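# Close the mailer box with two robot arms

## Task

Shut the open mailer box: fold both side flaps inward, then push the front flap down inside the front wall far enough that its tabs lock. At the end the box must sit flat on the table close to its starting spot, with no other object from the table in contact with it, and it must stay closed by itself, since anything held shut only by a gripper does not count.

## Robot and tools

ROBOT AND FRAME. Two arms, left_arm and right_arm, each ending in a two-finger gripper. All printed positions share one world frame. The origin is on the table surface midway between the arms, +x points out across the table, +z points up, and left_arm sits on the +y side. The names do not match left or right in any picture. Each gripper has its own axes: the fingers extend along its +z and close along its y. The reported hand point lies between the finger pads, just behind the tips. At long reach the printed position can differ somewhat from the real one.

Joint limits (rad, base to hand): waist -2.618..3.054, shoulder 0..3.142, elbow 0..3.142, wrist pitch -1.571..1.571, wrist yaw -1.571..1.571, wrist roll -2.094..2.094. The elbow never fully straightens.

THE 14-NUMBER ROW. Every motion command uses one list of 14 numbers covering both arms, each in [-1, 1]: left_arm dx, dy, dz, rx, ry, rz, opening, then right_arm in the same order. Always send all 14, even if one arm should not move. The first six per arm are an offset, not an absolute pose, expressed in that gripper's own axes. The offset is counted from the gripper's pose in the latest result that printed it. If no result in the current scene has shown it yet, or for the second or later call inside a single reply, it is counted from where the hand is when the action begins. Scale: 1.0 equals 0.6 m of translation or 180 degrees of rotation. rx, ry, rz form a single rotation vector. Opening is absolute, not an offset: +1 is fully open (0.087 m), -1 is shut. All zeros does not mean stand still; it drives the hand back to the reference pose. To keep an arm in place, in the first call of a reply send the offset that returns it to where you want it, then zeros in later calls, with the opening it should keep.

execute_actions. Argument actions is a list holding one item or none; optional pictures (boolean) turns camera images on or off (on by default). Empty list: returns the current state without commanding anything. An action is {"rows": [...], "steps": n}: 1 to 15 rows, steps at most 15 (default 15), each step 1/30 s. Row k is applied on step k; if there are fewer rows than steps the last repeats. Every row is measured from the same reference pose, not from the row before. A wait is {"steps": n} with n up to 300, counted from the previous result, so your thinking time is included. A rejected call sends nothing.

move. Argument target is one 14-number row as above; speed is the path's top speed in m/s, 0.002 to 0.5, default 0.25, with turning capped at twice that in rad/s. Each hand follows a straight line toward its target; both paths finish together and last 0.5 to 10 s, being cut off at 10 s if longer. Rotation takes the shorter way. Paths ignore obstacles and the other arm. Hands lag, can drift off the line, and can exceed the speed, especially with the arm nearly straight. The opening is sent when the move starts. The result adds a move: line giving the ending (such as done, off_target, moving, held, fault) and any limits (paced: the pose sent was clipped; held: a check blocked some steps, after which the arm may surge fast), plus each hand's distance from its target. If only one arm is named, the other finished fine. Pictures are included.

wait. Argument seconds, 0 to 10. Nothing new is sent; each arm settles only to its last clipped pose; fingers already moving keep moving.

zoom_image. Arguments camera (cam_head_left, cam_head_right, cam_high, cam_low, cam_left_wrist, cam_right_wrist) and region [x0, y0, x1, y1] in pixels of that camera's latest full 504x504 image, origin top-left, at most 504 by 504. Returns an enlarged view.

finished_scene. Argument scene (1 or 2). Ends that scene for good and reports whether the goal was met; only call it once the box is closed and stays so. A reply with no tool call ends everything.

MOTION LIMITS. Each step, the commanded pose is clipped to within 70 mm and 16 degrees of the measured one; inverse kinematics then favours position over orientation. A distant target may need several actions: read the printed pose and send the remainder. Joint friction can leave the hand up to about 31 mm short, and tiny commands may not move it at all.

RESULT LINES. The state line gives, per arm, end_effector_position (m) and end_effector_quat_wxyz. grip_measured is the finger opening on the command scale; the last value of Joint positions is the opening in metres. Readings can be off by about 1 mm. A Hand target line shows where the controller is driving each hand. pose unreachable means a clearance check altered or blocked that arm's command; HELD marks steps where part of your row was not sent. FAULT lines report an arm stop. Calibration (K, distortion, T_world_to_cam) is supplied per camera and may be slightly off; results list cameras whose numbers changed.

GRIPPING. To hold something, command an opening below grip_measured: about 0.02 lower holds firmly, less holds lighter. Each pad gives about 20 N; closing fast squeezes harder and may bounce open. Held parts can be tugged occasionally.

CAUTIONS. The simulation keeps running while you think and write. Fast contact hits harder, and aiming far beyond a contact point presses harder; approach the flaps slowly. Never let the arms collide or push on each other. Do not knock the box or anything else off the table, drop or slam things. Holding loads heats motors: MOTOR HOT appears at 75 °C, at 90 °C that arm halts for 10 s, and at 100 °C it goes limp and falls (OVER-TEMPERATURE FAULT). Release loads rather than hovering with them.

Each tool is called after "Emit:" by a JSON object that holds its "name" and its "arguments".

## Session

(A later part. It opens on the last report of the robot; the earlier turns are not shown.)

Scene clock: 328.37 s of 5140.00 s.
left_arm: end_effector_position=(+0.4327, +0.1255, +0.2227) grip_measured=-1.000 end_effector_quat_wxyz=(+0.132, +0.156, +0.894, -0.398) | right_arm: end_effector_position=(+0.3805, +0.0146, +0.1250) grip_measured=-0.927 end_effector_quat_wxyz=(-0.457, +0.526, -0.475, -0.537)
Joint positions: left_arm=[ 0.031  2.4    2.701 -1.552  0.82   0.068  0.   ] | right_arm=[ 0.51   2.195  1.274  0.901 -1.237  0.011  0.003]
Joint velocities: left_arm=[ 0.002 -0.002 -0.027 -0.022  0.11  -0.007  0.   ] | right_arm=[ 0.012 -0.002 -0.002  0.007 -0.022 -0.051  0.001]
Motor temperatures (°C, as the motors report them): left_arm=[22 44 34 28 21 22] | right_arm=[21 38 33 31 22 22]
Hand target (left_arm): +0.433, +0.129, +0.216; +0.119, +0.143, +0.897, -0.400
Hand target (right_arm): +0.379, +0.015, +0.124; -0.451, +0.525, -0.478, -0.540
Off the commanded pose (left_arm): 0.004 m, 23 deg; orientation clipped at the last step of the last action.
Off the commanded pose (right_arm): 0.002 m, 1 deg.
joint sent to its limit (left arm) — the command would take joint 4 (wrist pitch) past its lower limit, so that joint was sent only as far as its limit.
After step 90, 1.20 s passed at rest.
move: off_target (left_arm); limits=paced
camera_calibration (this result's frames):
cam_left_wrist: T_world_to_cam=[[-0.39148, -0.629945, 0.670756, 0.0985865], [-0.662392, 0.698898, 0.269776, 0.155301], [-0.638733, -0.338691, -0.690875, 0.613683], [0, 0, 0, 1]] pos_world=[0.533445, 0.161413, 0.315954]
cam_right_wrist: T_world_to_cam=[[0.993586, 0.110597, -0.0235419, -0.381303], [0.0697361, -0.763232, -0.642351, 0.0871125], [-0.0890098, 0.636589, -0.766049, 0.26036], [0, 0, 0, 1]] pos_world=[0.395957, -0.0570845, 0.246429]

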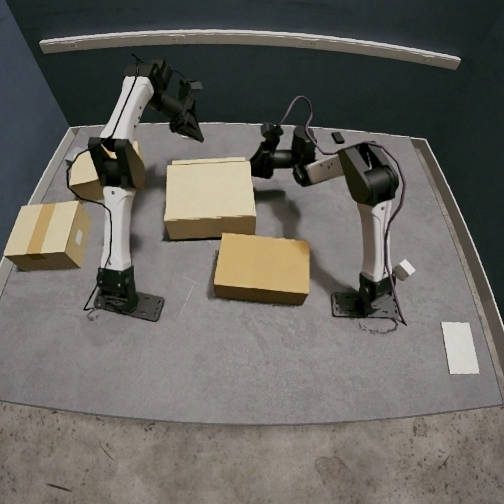

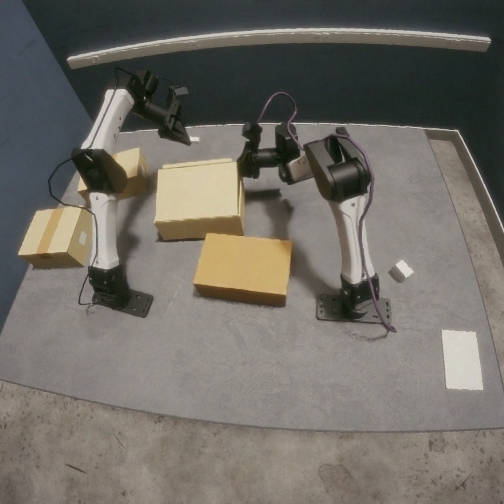

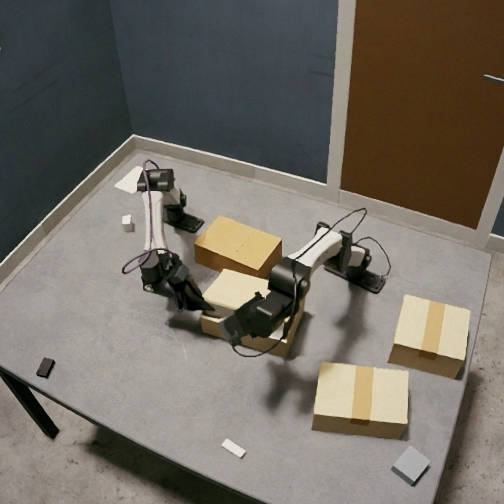

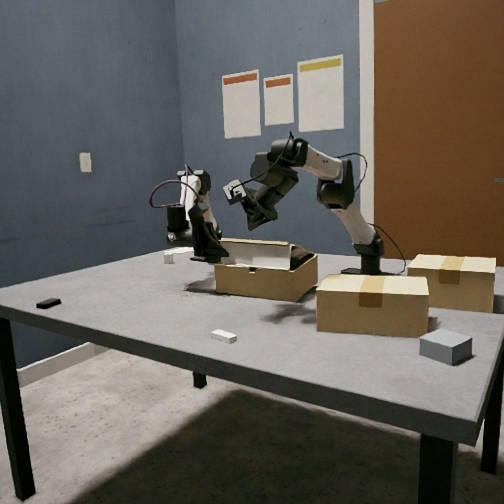

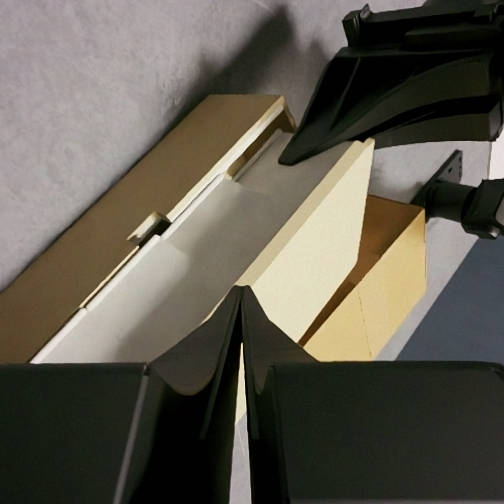

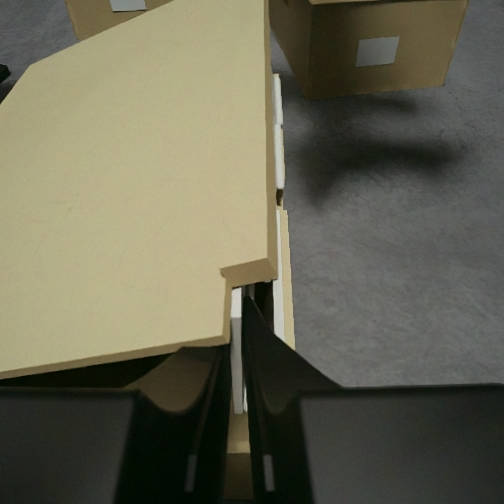

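Emit:
{"name": "move", "arguments": {"target": [0.072,0.154,0.058,0,0.08,0,-1, 0,0,0,0,0,0,-1], "speed": 0.1}}

Scene clock: 332.27 s of 5140.00 s.
left_arm: end_effector_position=(+0.4363, +0.1607, +0.1351) grip_measured=-1.000 end_effector_quat_wxyz=(+0.077, +0.201, +0.901, -0.377) | right_arm: end_effector_position=(+0.3809, +0.0146, +0.1252) grip_measured=-0.927 end_effector_quat_wxyz=(-0.458, +0.527, -0.475, -0.536)
Joint positions: left_arm=[ 0.084  2.493  2.539 -1.553  0.789  0.329  0.   ] | right_arm=[ 0.51   2.195  1.274  0.903 -1.236  0.009  0.003]
Joint velocities: left_arm=[-0.007 -0.017 -0.002 -0.022 -0.051  0.037  0.   ] | right_arm=[-0.012 -0.007 -0.012 -0.007  0.007 -0.051 -0.001]
Motor temperatures (°C, as the motors report them): left_arm=[22 45 34 27 21 22] | right_arm=[21 38 33 31 22 22]
Hand target (left_arm): +0.431, +0.166, +0.123; +0.052, +0.191, +0.905, -0.376
Hand target (right_arm): +0.381, +0.015, +0.125; -0.457, +0.526, -0.476, -0.537
Off the commanded pose (left_arm): 0.014 m, 7 deg.
Off the commanded pose (right_arm): 0.000 m, 0 deg.
joint sent to its limit (left arm) — the command would take joint 4 (wrist pitch) past its lower limit, so that joint was sent only as far as its limit.
move: off_target (left_arm)
camera_calibration (this result's frames):
cam_left_wrist: T_world_to_cam=[[-0.427003, -0.628821, 0.649809, 0.199026], [-0.558123, 0.748678, 0.357742, 0.0913602], [-0.711454, -0.209917, -0.670648, 0.575659], [0, 0, 0, 1]] pos_world=[0.545529, 0.177593, 0.224052]
cam_right_wrist: T_world_to_cam=[[0.993797, 0.109498, -0.0194585, -0.382247], [0.0714337, -0.762582, -0.642935, 0.0867182], [-0.0852386, 0.637557, -0.765673, 0.259032], [0, 0, 0, 1]] pos_world=[0.395761, -0.0571627, 0.24665]

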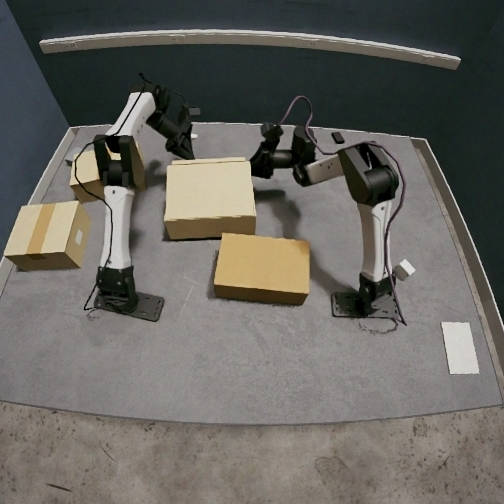

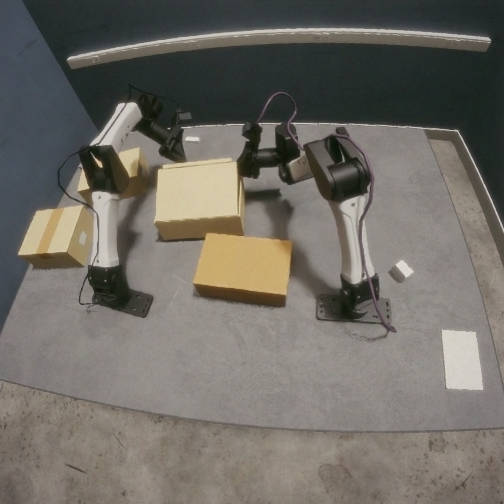

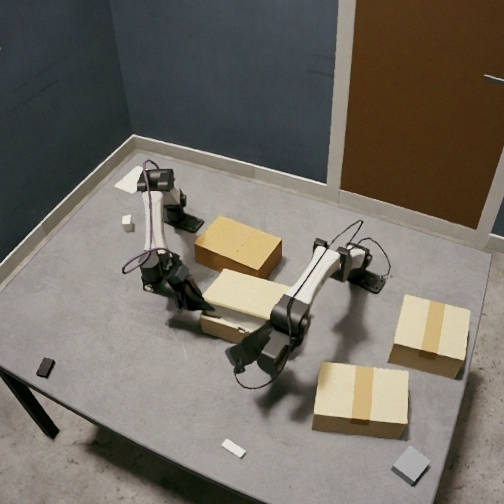

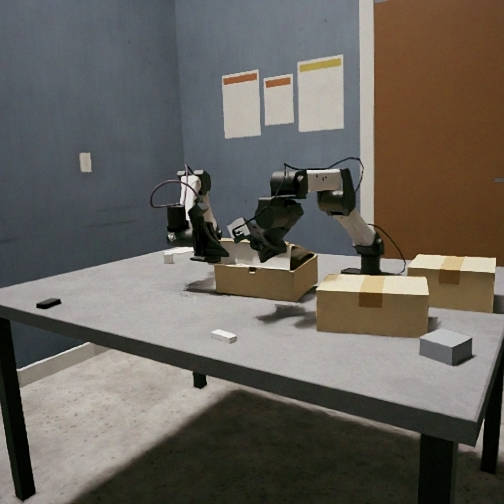

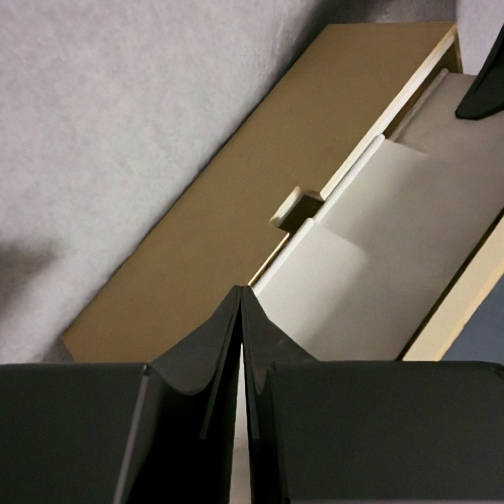

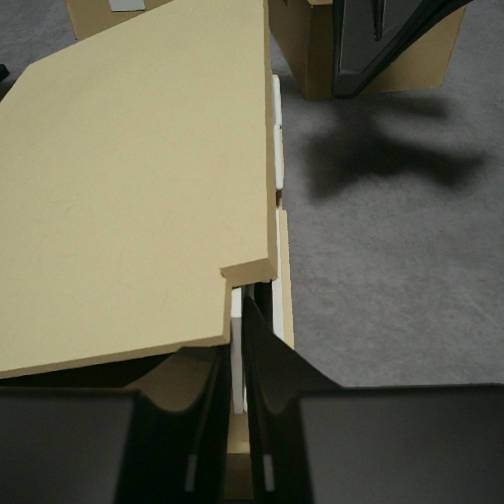

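Emit:
{"name": "move", "arguments": {"target": [0.103,-0.015,0.007,0,0.07,0,-1, 0,0,0,0,0,0,-1], "speed": 0.04}}

Scene clock: 337.10 s of 5140.00 s.
left_arm: end_effector_position=(+0.3859, +0.1706, +0.1247) grip_measured=-1.000 end_effector_quat_wxyz=(+0.019, +0.232, +0.905, -0.356) | right_arm: end_effector_position=(+0.3785, +0.0143, +0.1256) grip_measured=-0.927 end_effector_quat_wxyz=(-0.456, +0.531, -0.469, -0.539)
Joint positions: left_arm=[ 0.069  2.341  2.238 -1.556  0.725  0.436  0.   ] | right_arm=[ 0.51   2.195  1.274  0.906 -1.251  0.008  0.003]
Joint velocities: left_arm=[ 0.002  0.002 -0.012  0.066  0.007  0.066  0.   ] | right_arm=[-0.012 -0.007  0.002 -0.095  0.022  0.022  0.   ]
Motor temperatures (°C, as the motors report them): left_arm=[22 47 34 27 21 22] | right_arm=[21 38 33 31 22 22]
Hand target (left_arm): +0.377, +0.170, +0.121; -0.001, +0.233, +0.906, -0.353
Hand target (right_arm): +0.381, +0.015, +0.125; -0.458, +0.527, -0.475, -0.536
Off the commanded pose (left_arm): 0.011 m, 5 deg.
Off the commanded pose (right_arm): 0.002 m, 1 deg.
joint sent to its limit (left arm) — the command would take joint 4 (wrist pitch) past its lower limit, so that joint was sent only as far as its limit.
move: off_target (left_arm)
camera_calibration (this result's frames):
cam_left_wrist: T_world_to_cam=[[-0.439126, -0.633224, 0.637335, 0.197469], [-0.457038, 0.768189, 0.448333, 0.00588139], [-0.773489, -0.094411, -0.626739, 0.533639], [0, 0, 0, 1]] pos_world=[0.502165, 0.170905, 0.205962]
cam_right_wrist: T_world_to_cam=[[0.992123, 0.124305, -0.0155038, -0.379879], [0.0852072, -0.760375, -0.64387, 0.0817805], [-0.0918251, 0.637478, -0.764977, 0.261719], [0, 0, 0, 1]] pos_world=[0.393951, -0.0574351, 0.246975]

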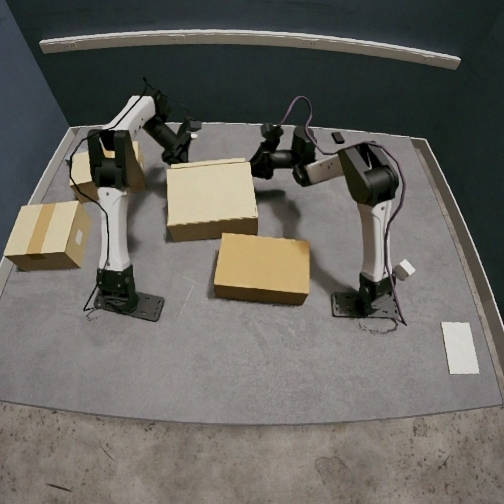

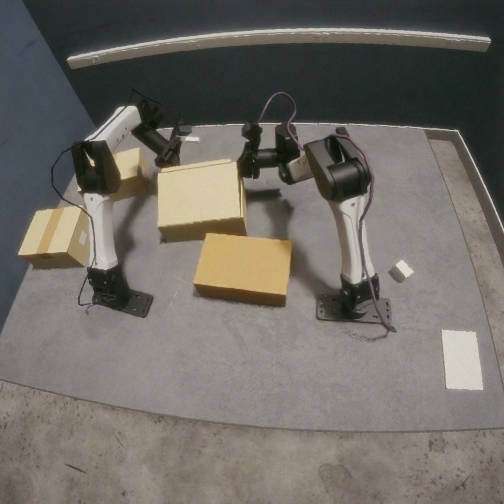

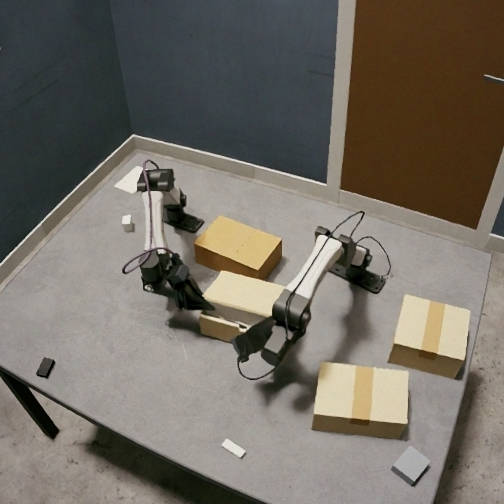

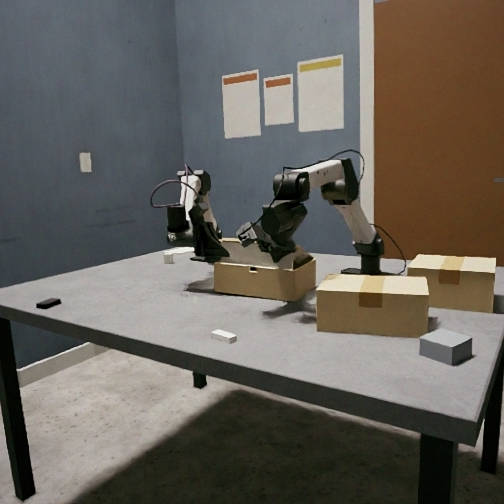

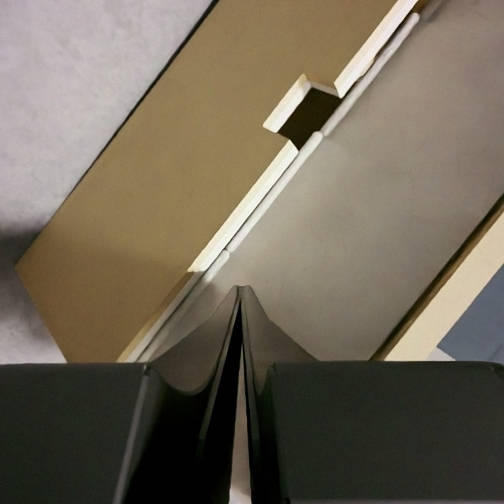

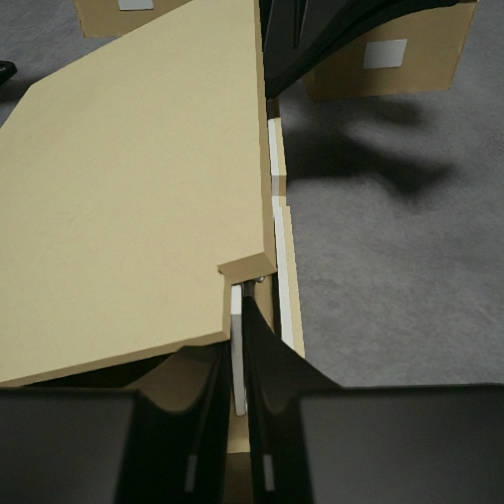

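All inside. Lower right.

Emit:
{"name": "move", "arguments": {"target": [0.015,0,0.01,0,0,0,-1, 0.045,0,0,0,0,0,-1], "speed": 0.04}}

Emit:
{"name": "zoom_image", "arguments": {"camera": "cam_low", "region": [160,180,360,320]}}

Scene clock: 339.57 s of 5140.00 s.
left_arm: end_effector_position=(+0.3821, +0.1711, +0.1216) grip_measured=-1.000 end_effector_quat_wxyz=(+0.028, +0.236, +0.905, -0.354) | right_arm: end_effector_position=(+0.3781, +0.0153, +0.1127) grip_measured=-0.927 end_effector_quat_wxyz=(-0.459, +0.540, -0.455, -0.539)
Joint positions: left_arm=[ 0.069  2.293  2.148 -1.495  0.724  0.436  0.   ] | right_arm=[ 0.51   2.24   1.274  0.976 -1.27   0.005  0.003]
Joint velocities: left_arm=[-0.002  0.012 -0.017 -0.037 -0.007  0.007  0.   ] | right_arm=[-0.027 -0.002  0.022  0.051  0.007 -0.007 -0.001]
Motor temperatures (°C, as the motors report them): left_arm=[22 47 33 27 21 22] | right_arm=[21 39 33 31 22 22]
Hand target (left_arm): +0.377, +0.170, +0.119; +0.018, +0.232, +0.905, -0.356
Hand target (right_arm): +0.378, +0.014, +0.099; -0.455, +0.532, -0.469, -0.538
Off the commanded pose (left_arm): 0.006 m, 1 deg.
Off the commanded pose (right_arm): 0.014 m, 2 deg.
move: off_target (right_arm)
camera_calibration (this result's frames):
cam_left_wrist: T_world_to_cam=[[-0.452149, -0.632141, 0.629252, 0.203882], [-0.46539, 0.769041, 0.438166, 0.00942537], [-0.760903, -0.0947313, -0.641913, 0.525861], [0, 0, 0, 1]] pos_world=[0.496701, 0.171449, 0.205134]
cam_right_wrist: T_world_to_cam=[[0.989577, 0.143615, 0.010624, -0.382075], [0.11597, -0.751006, -0.650032, 0.063164], [-0.0853754, 0.644488, -0.759833, 0.248147], [0, 0, 0, 1]] pos_world=[0.391953, -0.0576198, 0.233668]

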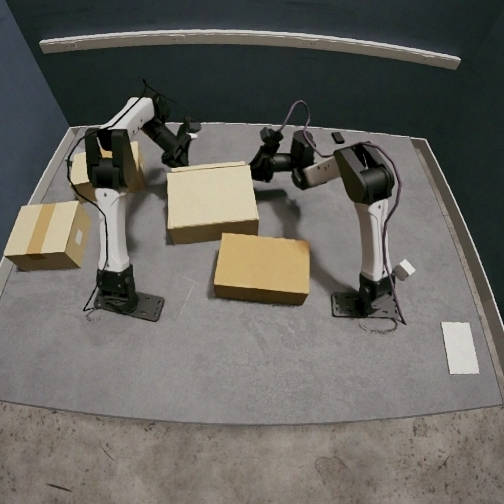

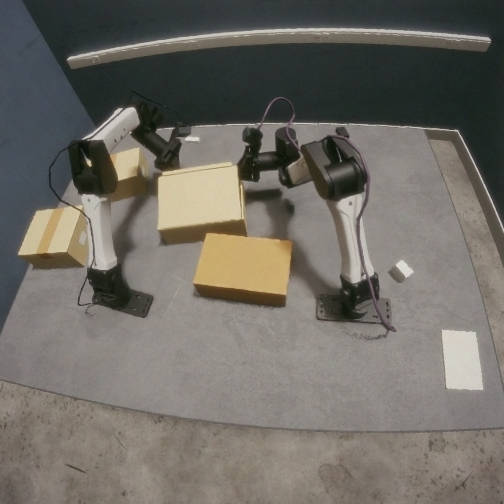

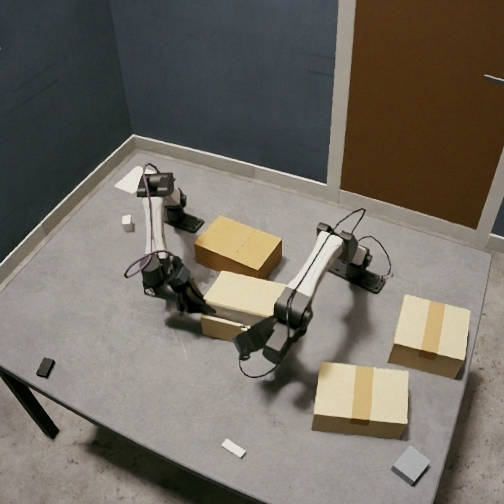

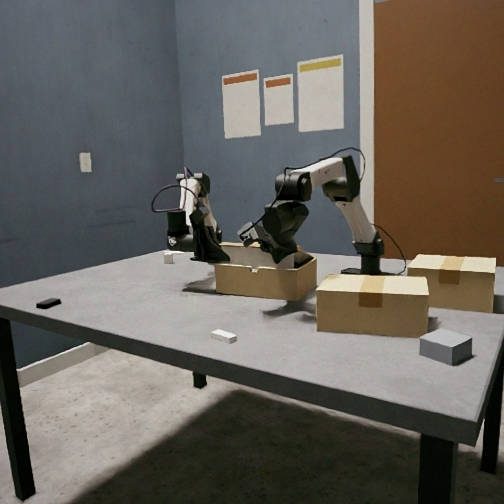

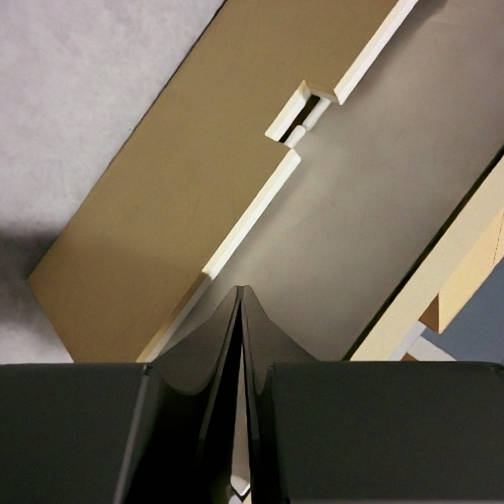

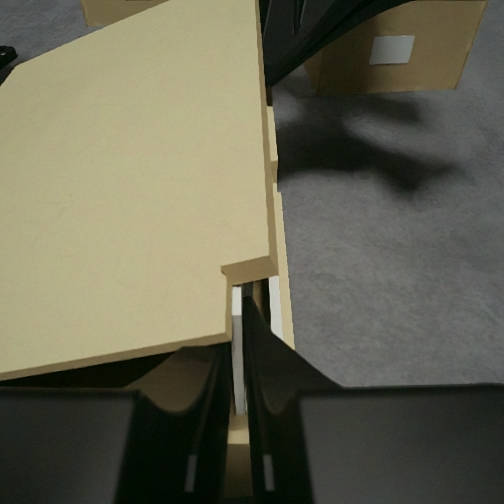

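Region (160, 180, 360, 320) of cam_low's 504x504 image, scaled by 2.520, with more detail than that image has; it fills the top 353 rows of this view, and the rest is white.

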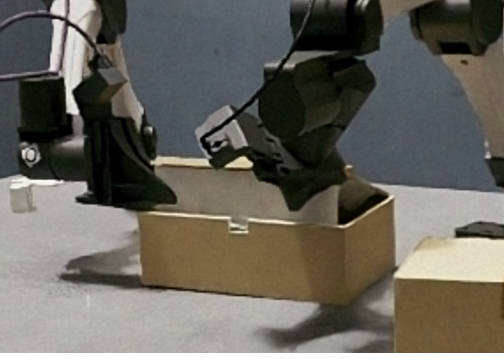

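Emit:
{"name": "move", "arguments": {"target": [-0.067,0.009,-0.033,0,0,0,-1, 0.01,0,0,0,0,0,-1], "speed": 0.1}}

Emit:
{"name": "move", "arguments": {"target": [-0.026,-0.074,-0.087,0,-0.12,0,-1, 0,0,0,0,0,0,-1], "speed": 0.12}}

Scene clock: 343.17 s of 5140.00 s.
left_arm: end_effector_position=(+0.4227, +0.1685, +0.1460) grip_measured=-1.000 end_effector_quat_wxyz=(+0.084, +0.233, +0.904, -0.348) | right_arm: end_effector_position=(+0.3776, +0.0152, +0.1131) grip_measured=-0.927 end_effector_quat_wxyz=(-0.459, +0.541, -0.454, -0.539)
Joint positions: left_arm=[ 0.077  2.401  2.45  -1.551  0.729  0.388  0.   ] | right_arm=[ 0.51   2.24   1.274  0.978 -1.273  0.005  0.003]
Joint velocities: left_arm=[-0.002  0.017  0.002  0.007  0.022  0.037  0.   ] | right_arm=[ 0.002 -0.007 -0.002 -0.007 -0.007  0.007  0.001]
Motor temperatures (°C, as the motors report them): left_arm=[22 48 33 26 21 22] | right_arm=[21 39 33 31 22 22]
Hand target (left_arm): +0.422, +0.171, +0.141; +0.071, +0.221, +0.907, -0.351
Hand target (right_arm): +0.378, +0.015, +0.107; -0.459, +0.540, -0.455, -0.539
Off the commanded pose (left_arm): 0.005 m, 7 deg.
Off the commanded pose (right_arm): 0.006 m, 0 deg.
joint sent to its limit (left arm) — the command would take joint 4 (wrist pitch) past its lower limit, so that joint was sent only as far as its limit.
move: off_target (left_arm)
camera_calibration (this result's frames):
cam_left_wrist: T_world_to_cam=[[-0.486665, -0.643943, 0.590334, 0.227529], [-0.541692, 0.752601, 0.374381, 0.0639286], [-0.685366, -0.137581, -0.715084, 0.558171], [0, 0, 0, 1]] pos_world=[0.527912, 0.175196, 0.240888]
cam_right_wrist: T_world_to_cam=[[0.989105, 0.14662, 0.01317, -0.3818], [0.119823, -0.749887, -0.650624, 0.0619936], [-0.0855185, 0.645114, -0.759286, 0.248371], [0, 0, 0, 1]] pos_world=[0.391453, -0.0577594, 0.233947]

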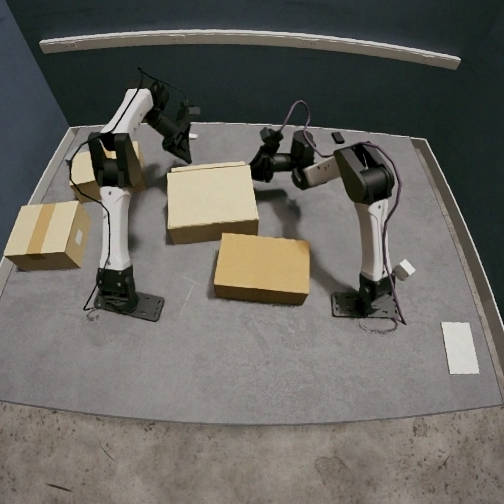

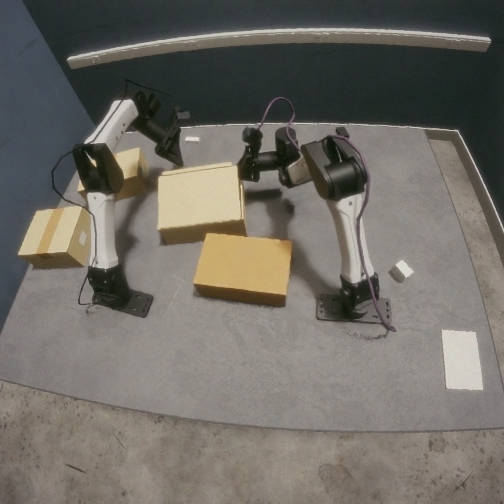

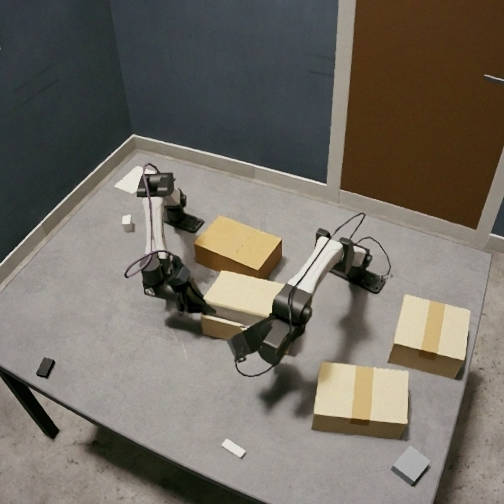

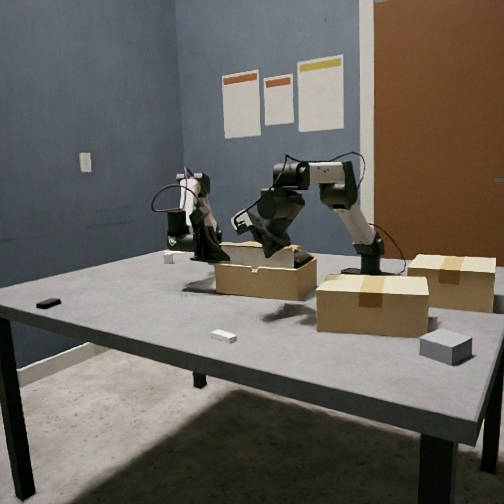

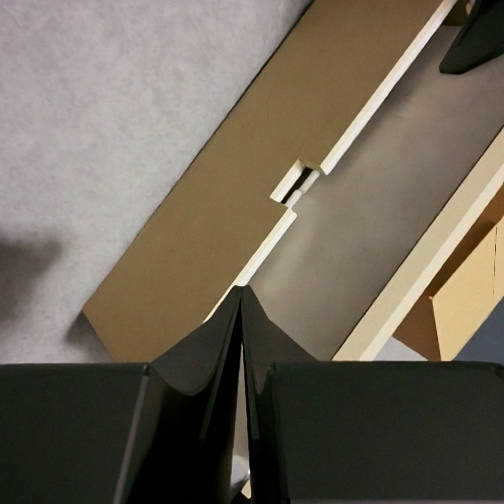

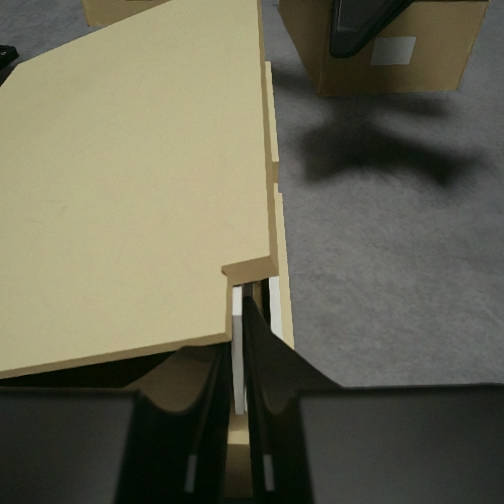

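Scene clock: 345.23 s of 5140.00 s.
left_arm: end_effector_position=(+0.4173, +0.1653, +0.2225) grip_measured=-1.000 end_effector_quat_wxyz=(+0.256, +0.175, +0.872, -0.380) | right_arm: end_effector_position=(+0.3774, +0.0152, +0.1131) grip_measured=-0.927 end_effector_quat_wxyz=(-0.459, +0.541, -0.453, -0.540)
Joint positions: left_arm=[ 0.118  1.918  1.878 -0.987  0.826  0.102  0.   ] | right_arm=[ 0.51   2.24   1.274  0.978 -1.275  0.005  0.003]
Joint velocities: left_arm=[ 0.007 -0.007 -0.017 -0.022  0.037  0.022  0.   ] | right_arm=[-0.017 -0.002 -0.002 -0.007 -0.037 -0.022 -0.   ]
Motor temperatures (°C, as the motors report them): left_arm=[22 48 33 26 21 22] | right_arm=[21 39 33 31 22 22]
Hand target (left_arm): +0.417, +0.168, +0.217; +0.252, +0.166, +0.874, -0.382
Hand target (right_arm): +0.378, +0.015, +0.113; -0.459, +0.541, -0.454, -0.539
Off the commanded pose (left_arm): 0.008 m, 1 deg.
Off the commanded pose (right_arm): 0.000 m, 0 deg.
move: done
camera_calibration (this result's frames):
cam_left_wrist: T_world_to_cam=[[-0.506468, -0.645888, 0.571243, 0.190442], [-0.748496, 0.658221, 0.0806104, 0.202097], [-0.42807, -0.386747, -0.816813, 0.565198], [0, 0, 0, 1]] pos_world=[0.489666, 0.208568, 0.336581]
cam_right_wrist: T_world_to_cam=[[0.988937, 0.147752, 0.0131744, -0.381553], [0.120685, -0.749758, -0.650614, 0.0616619], [-0.0862518, 0.645006, -0.759295, 0.248653], [0, 0, 0, 1]] pos_world=[0.391337, -0.0577758, 0.233946]

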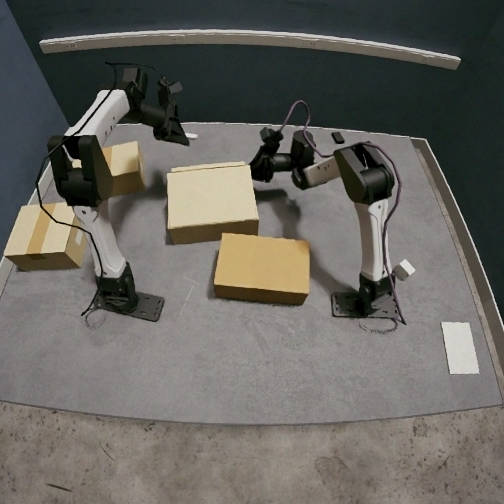

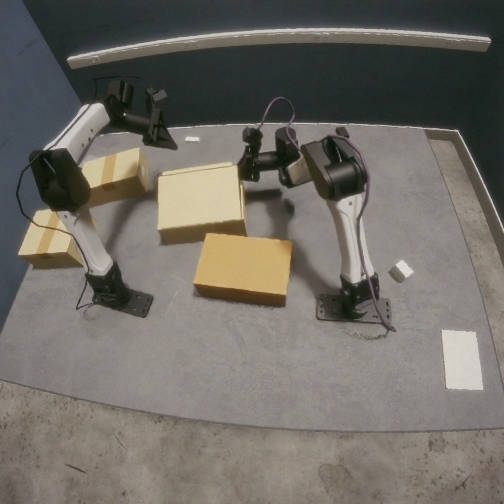

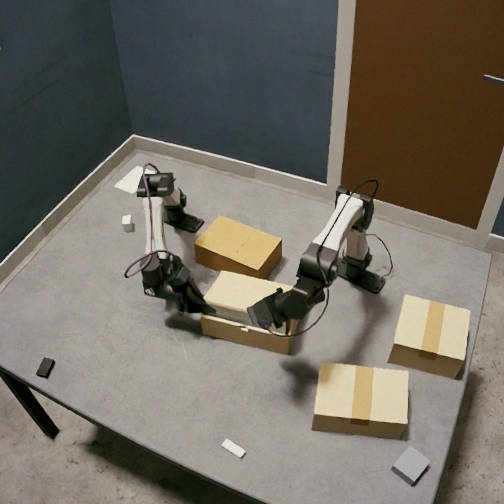

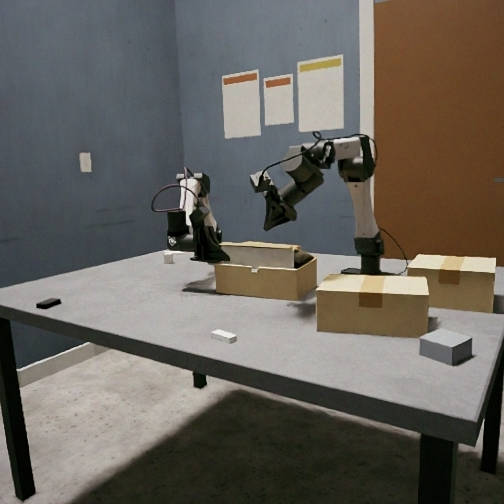

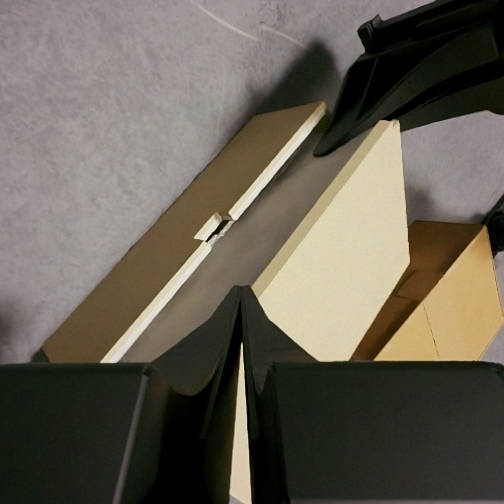

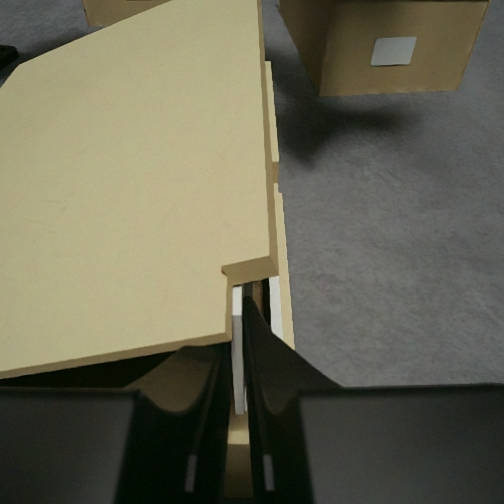

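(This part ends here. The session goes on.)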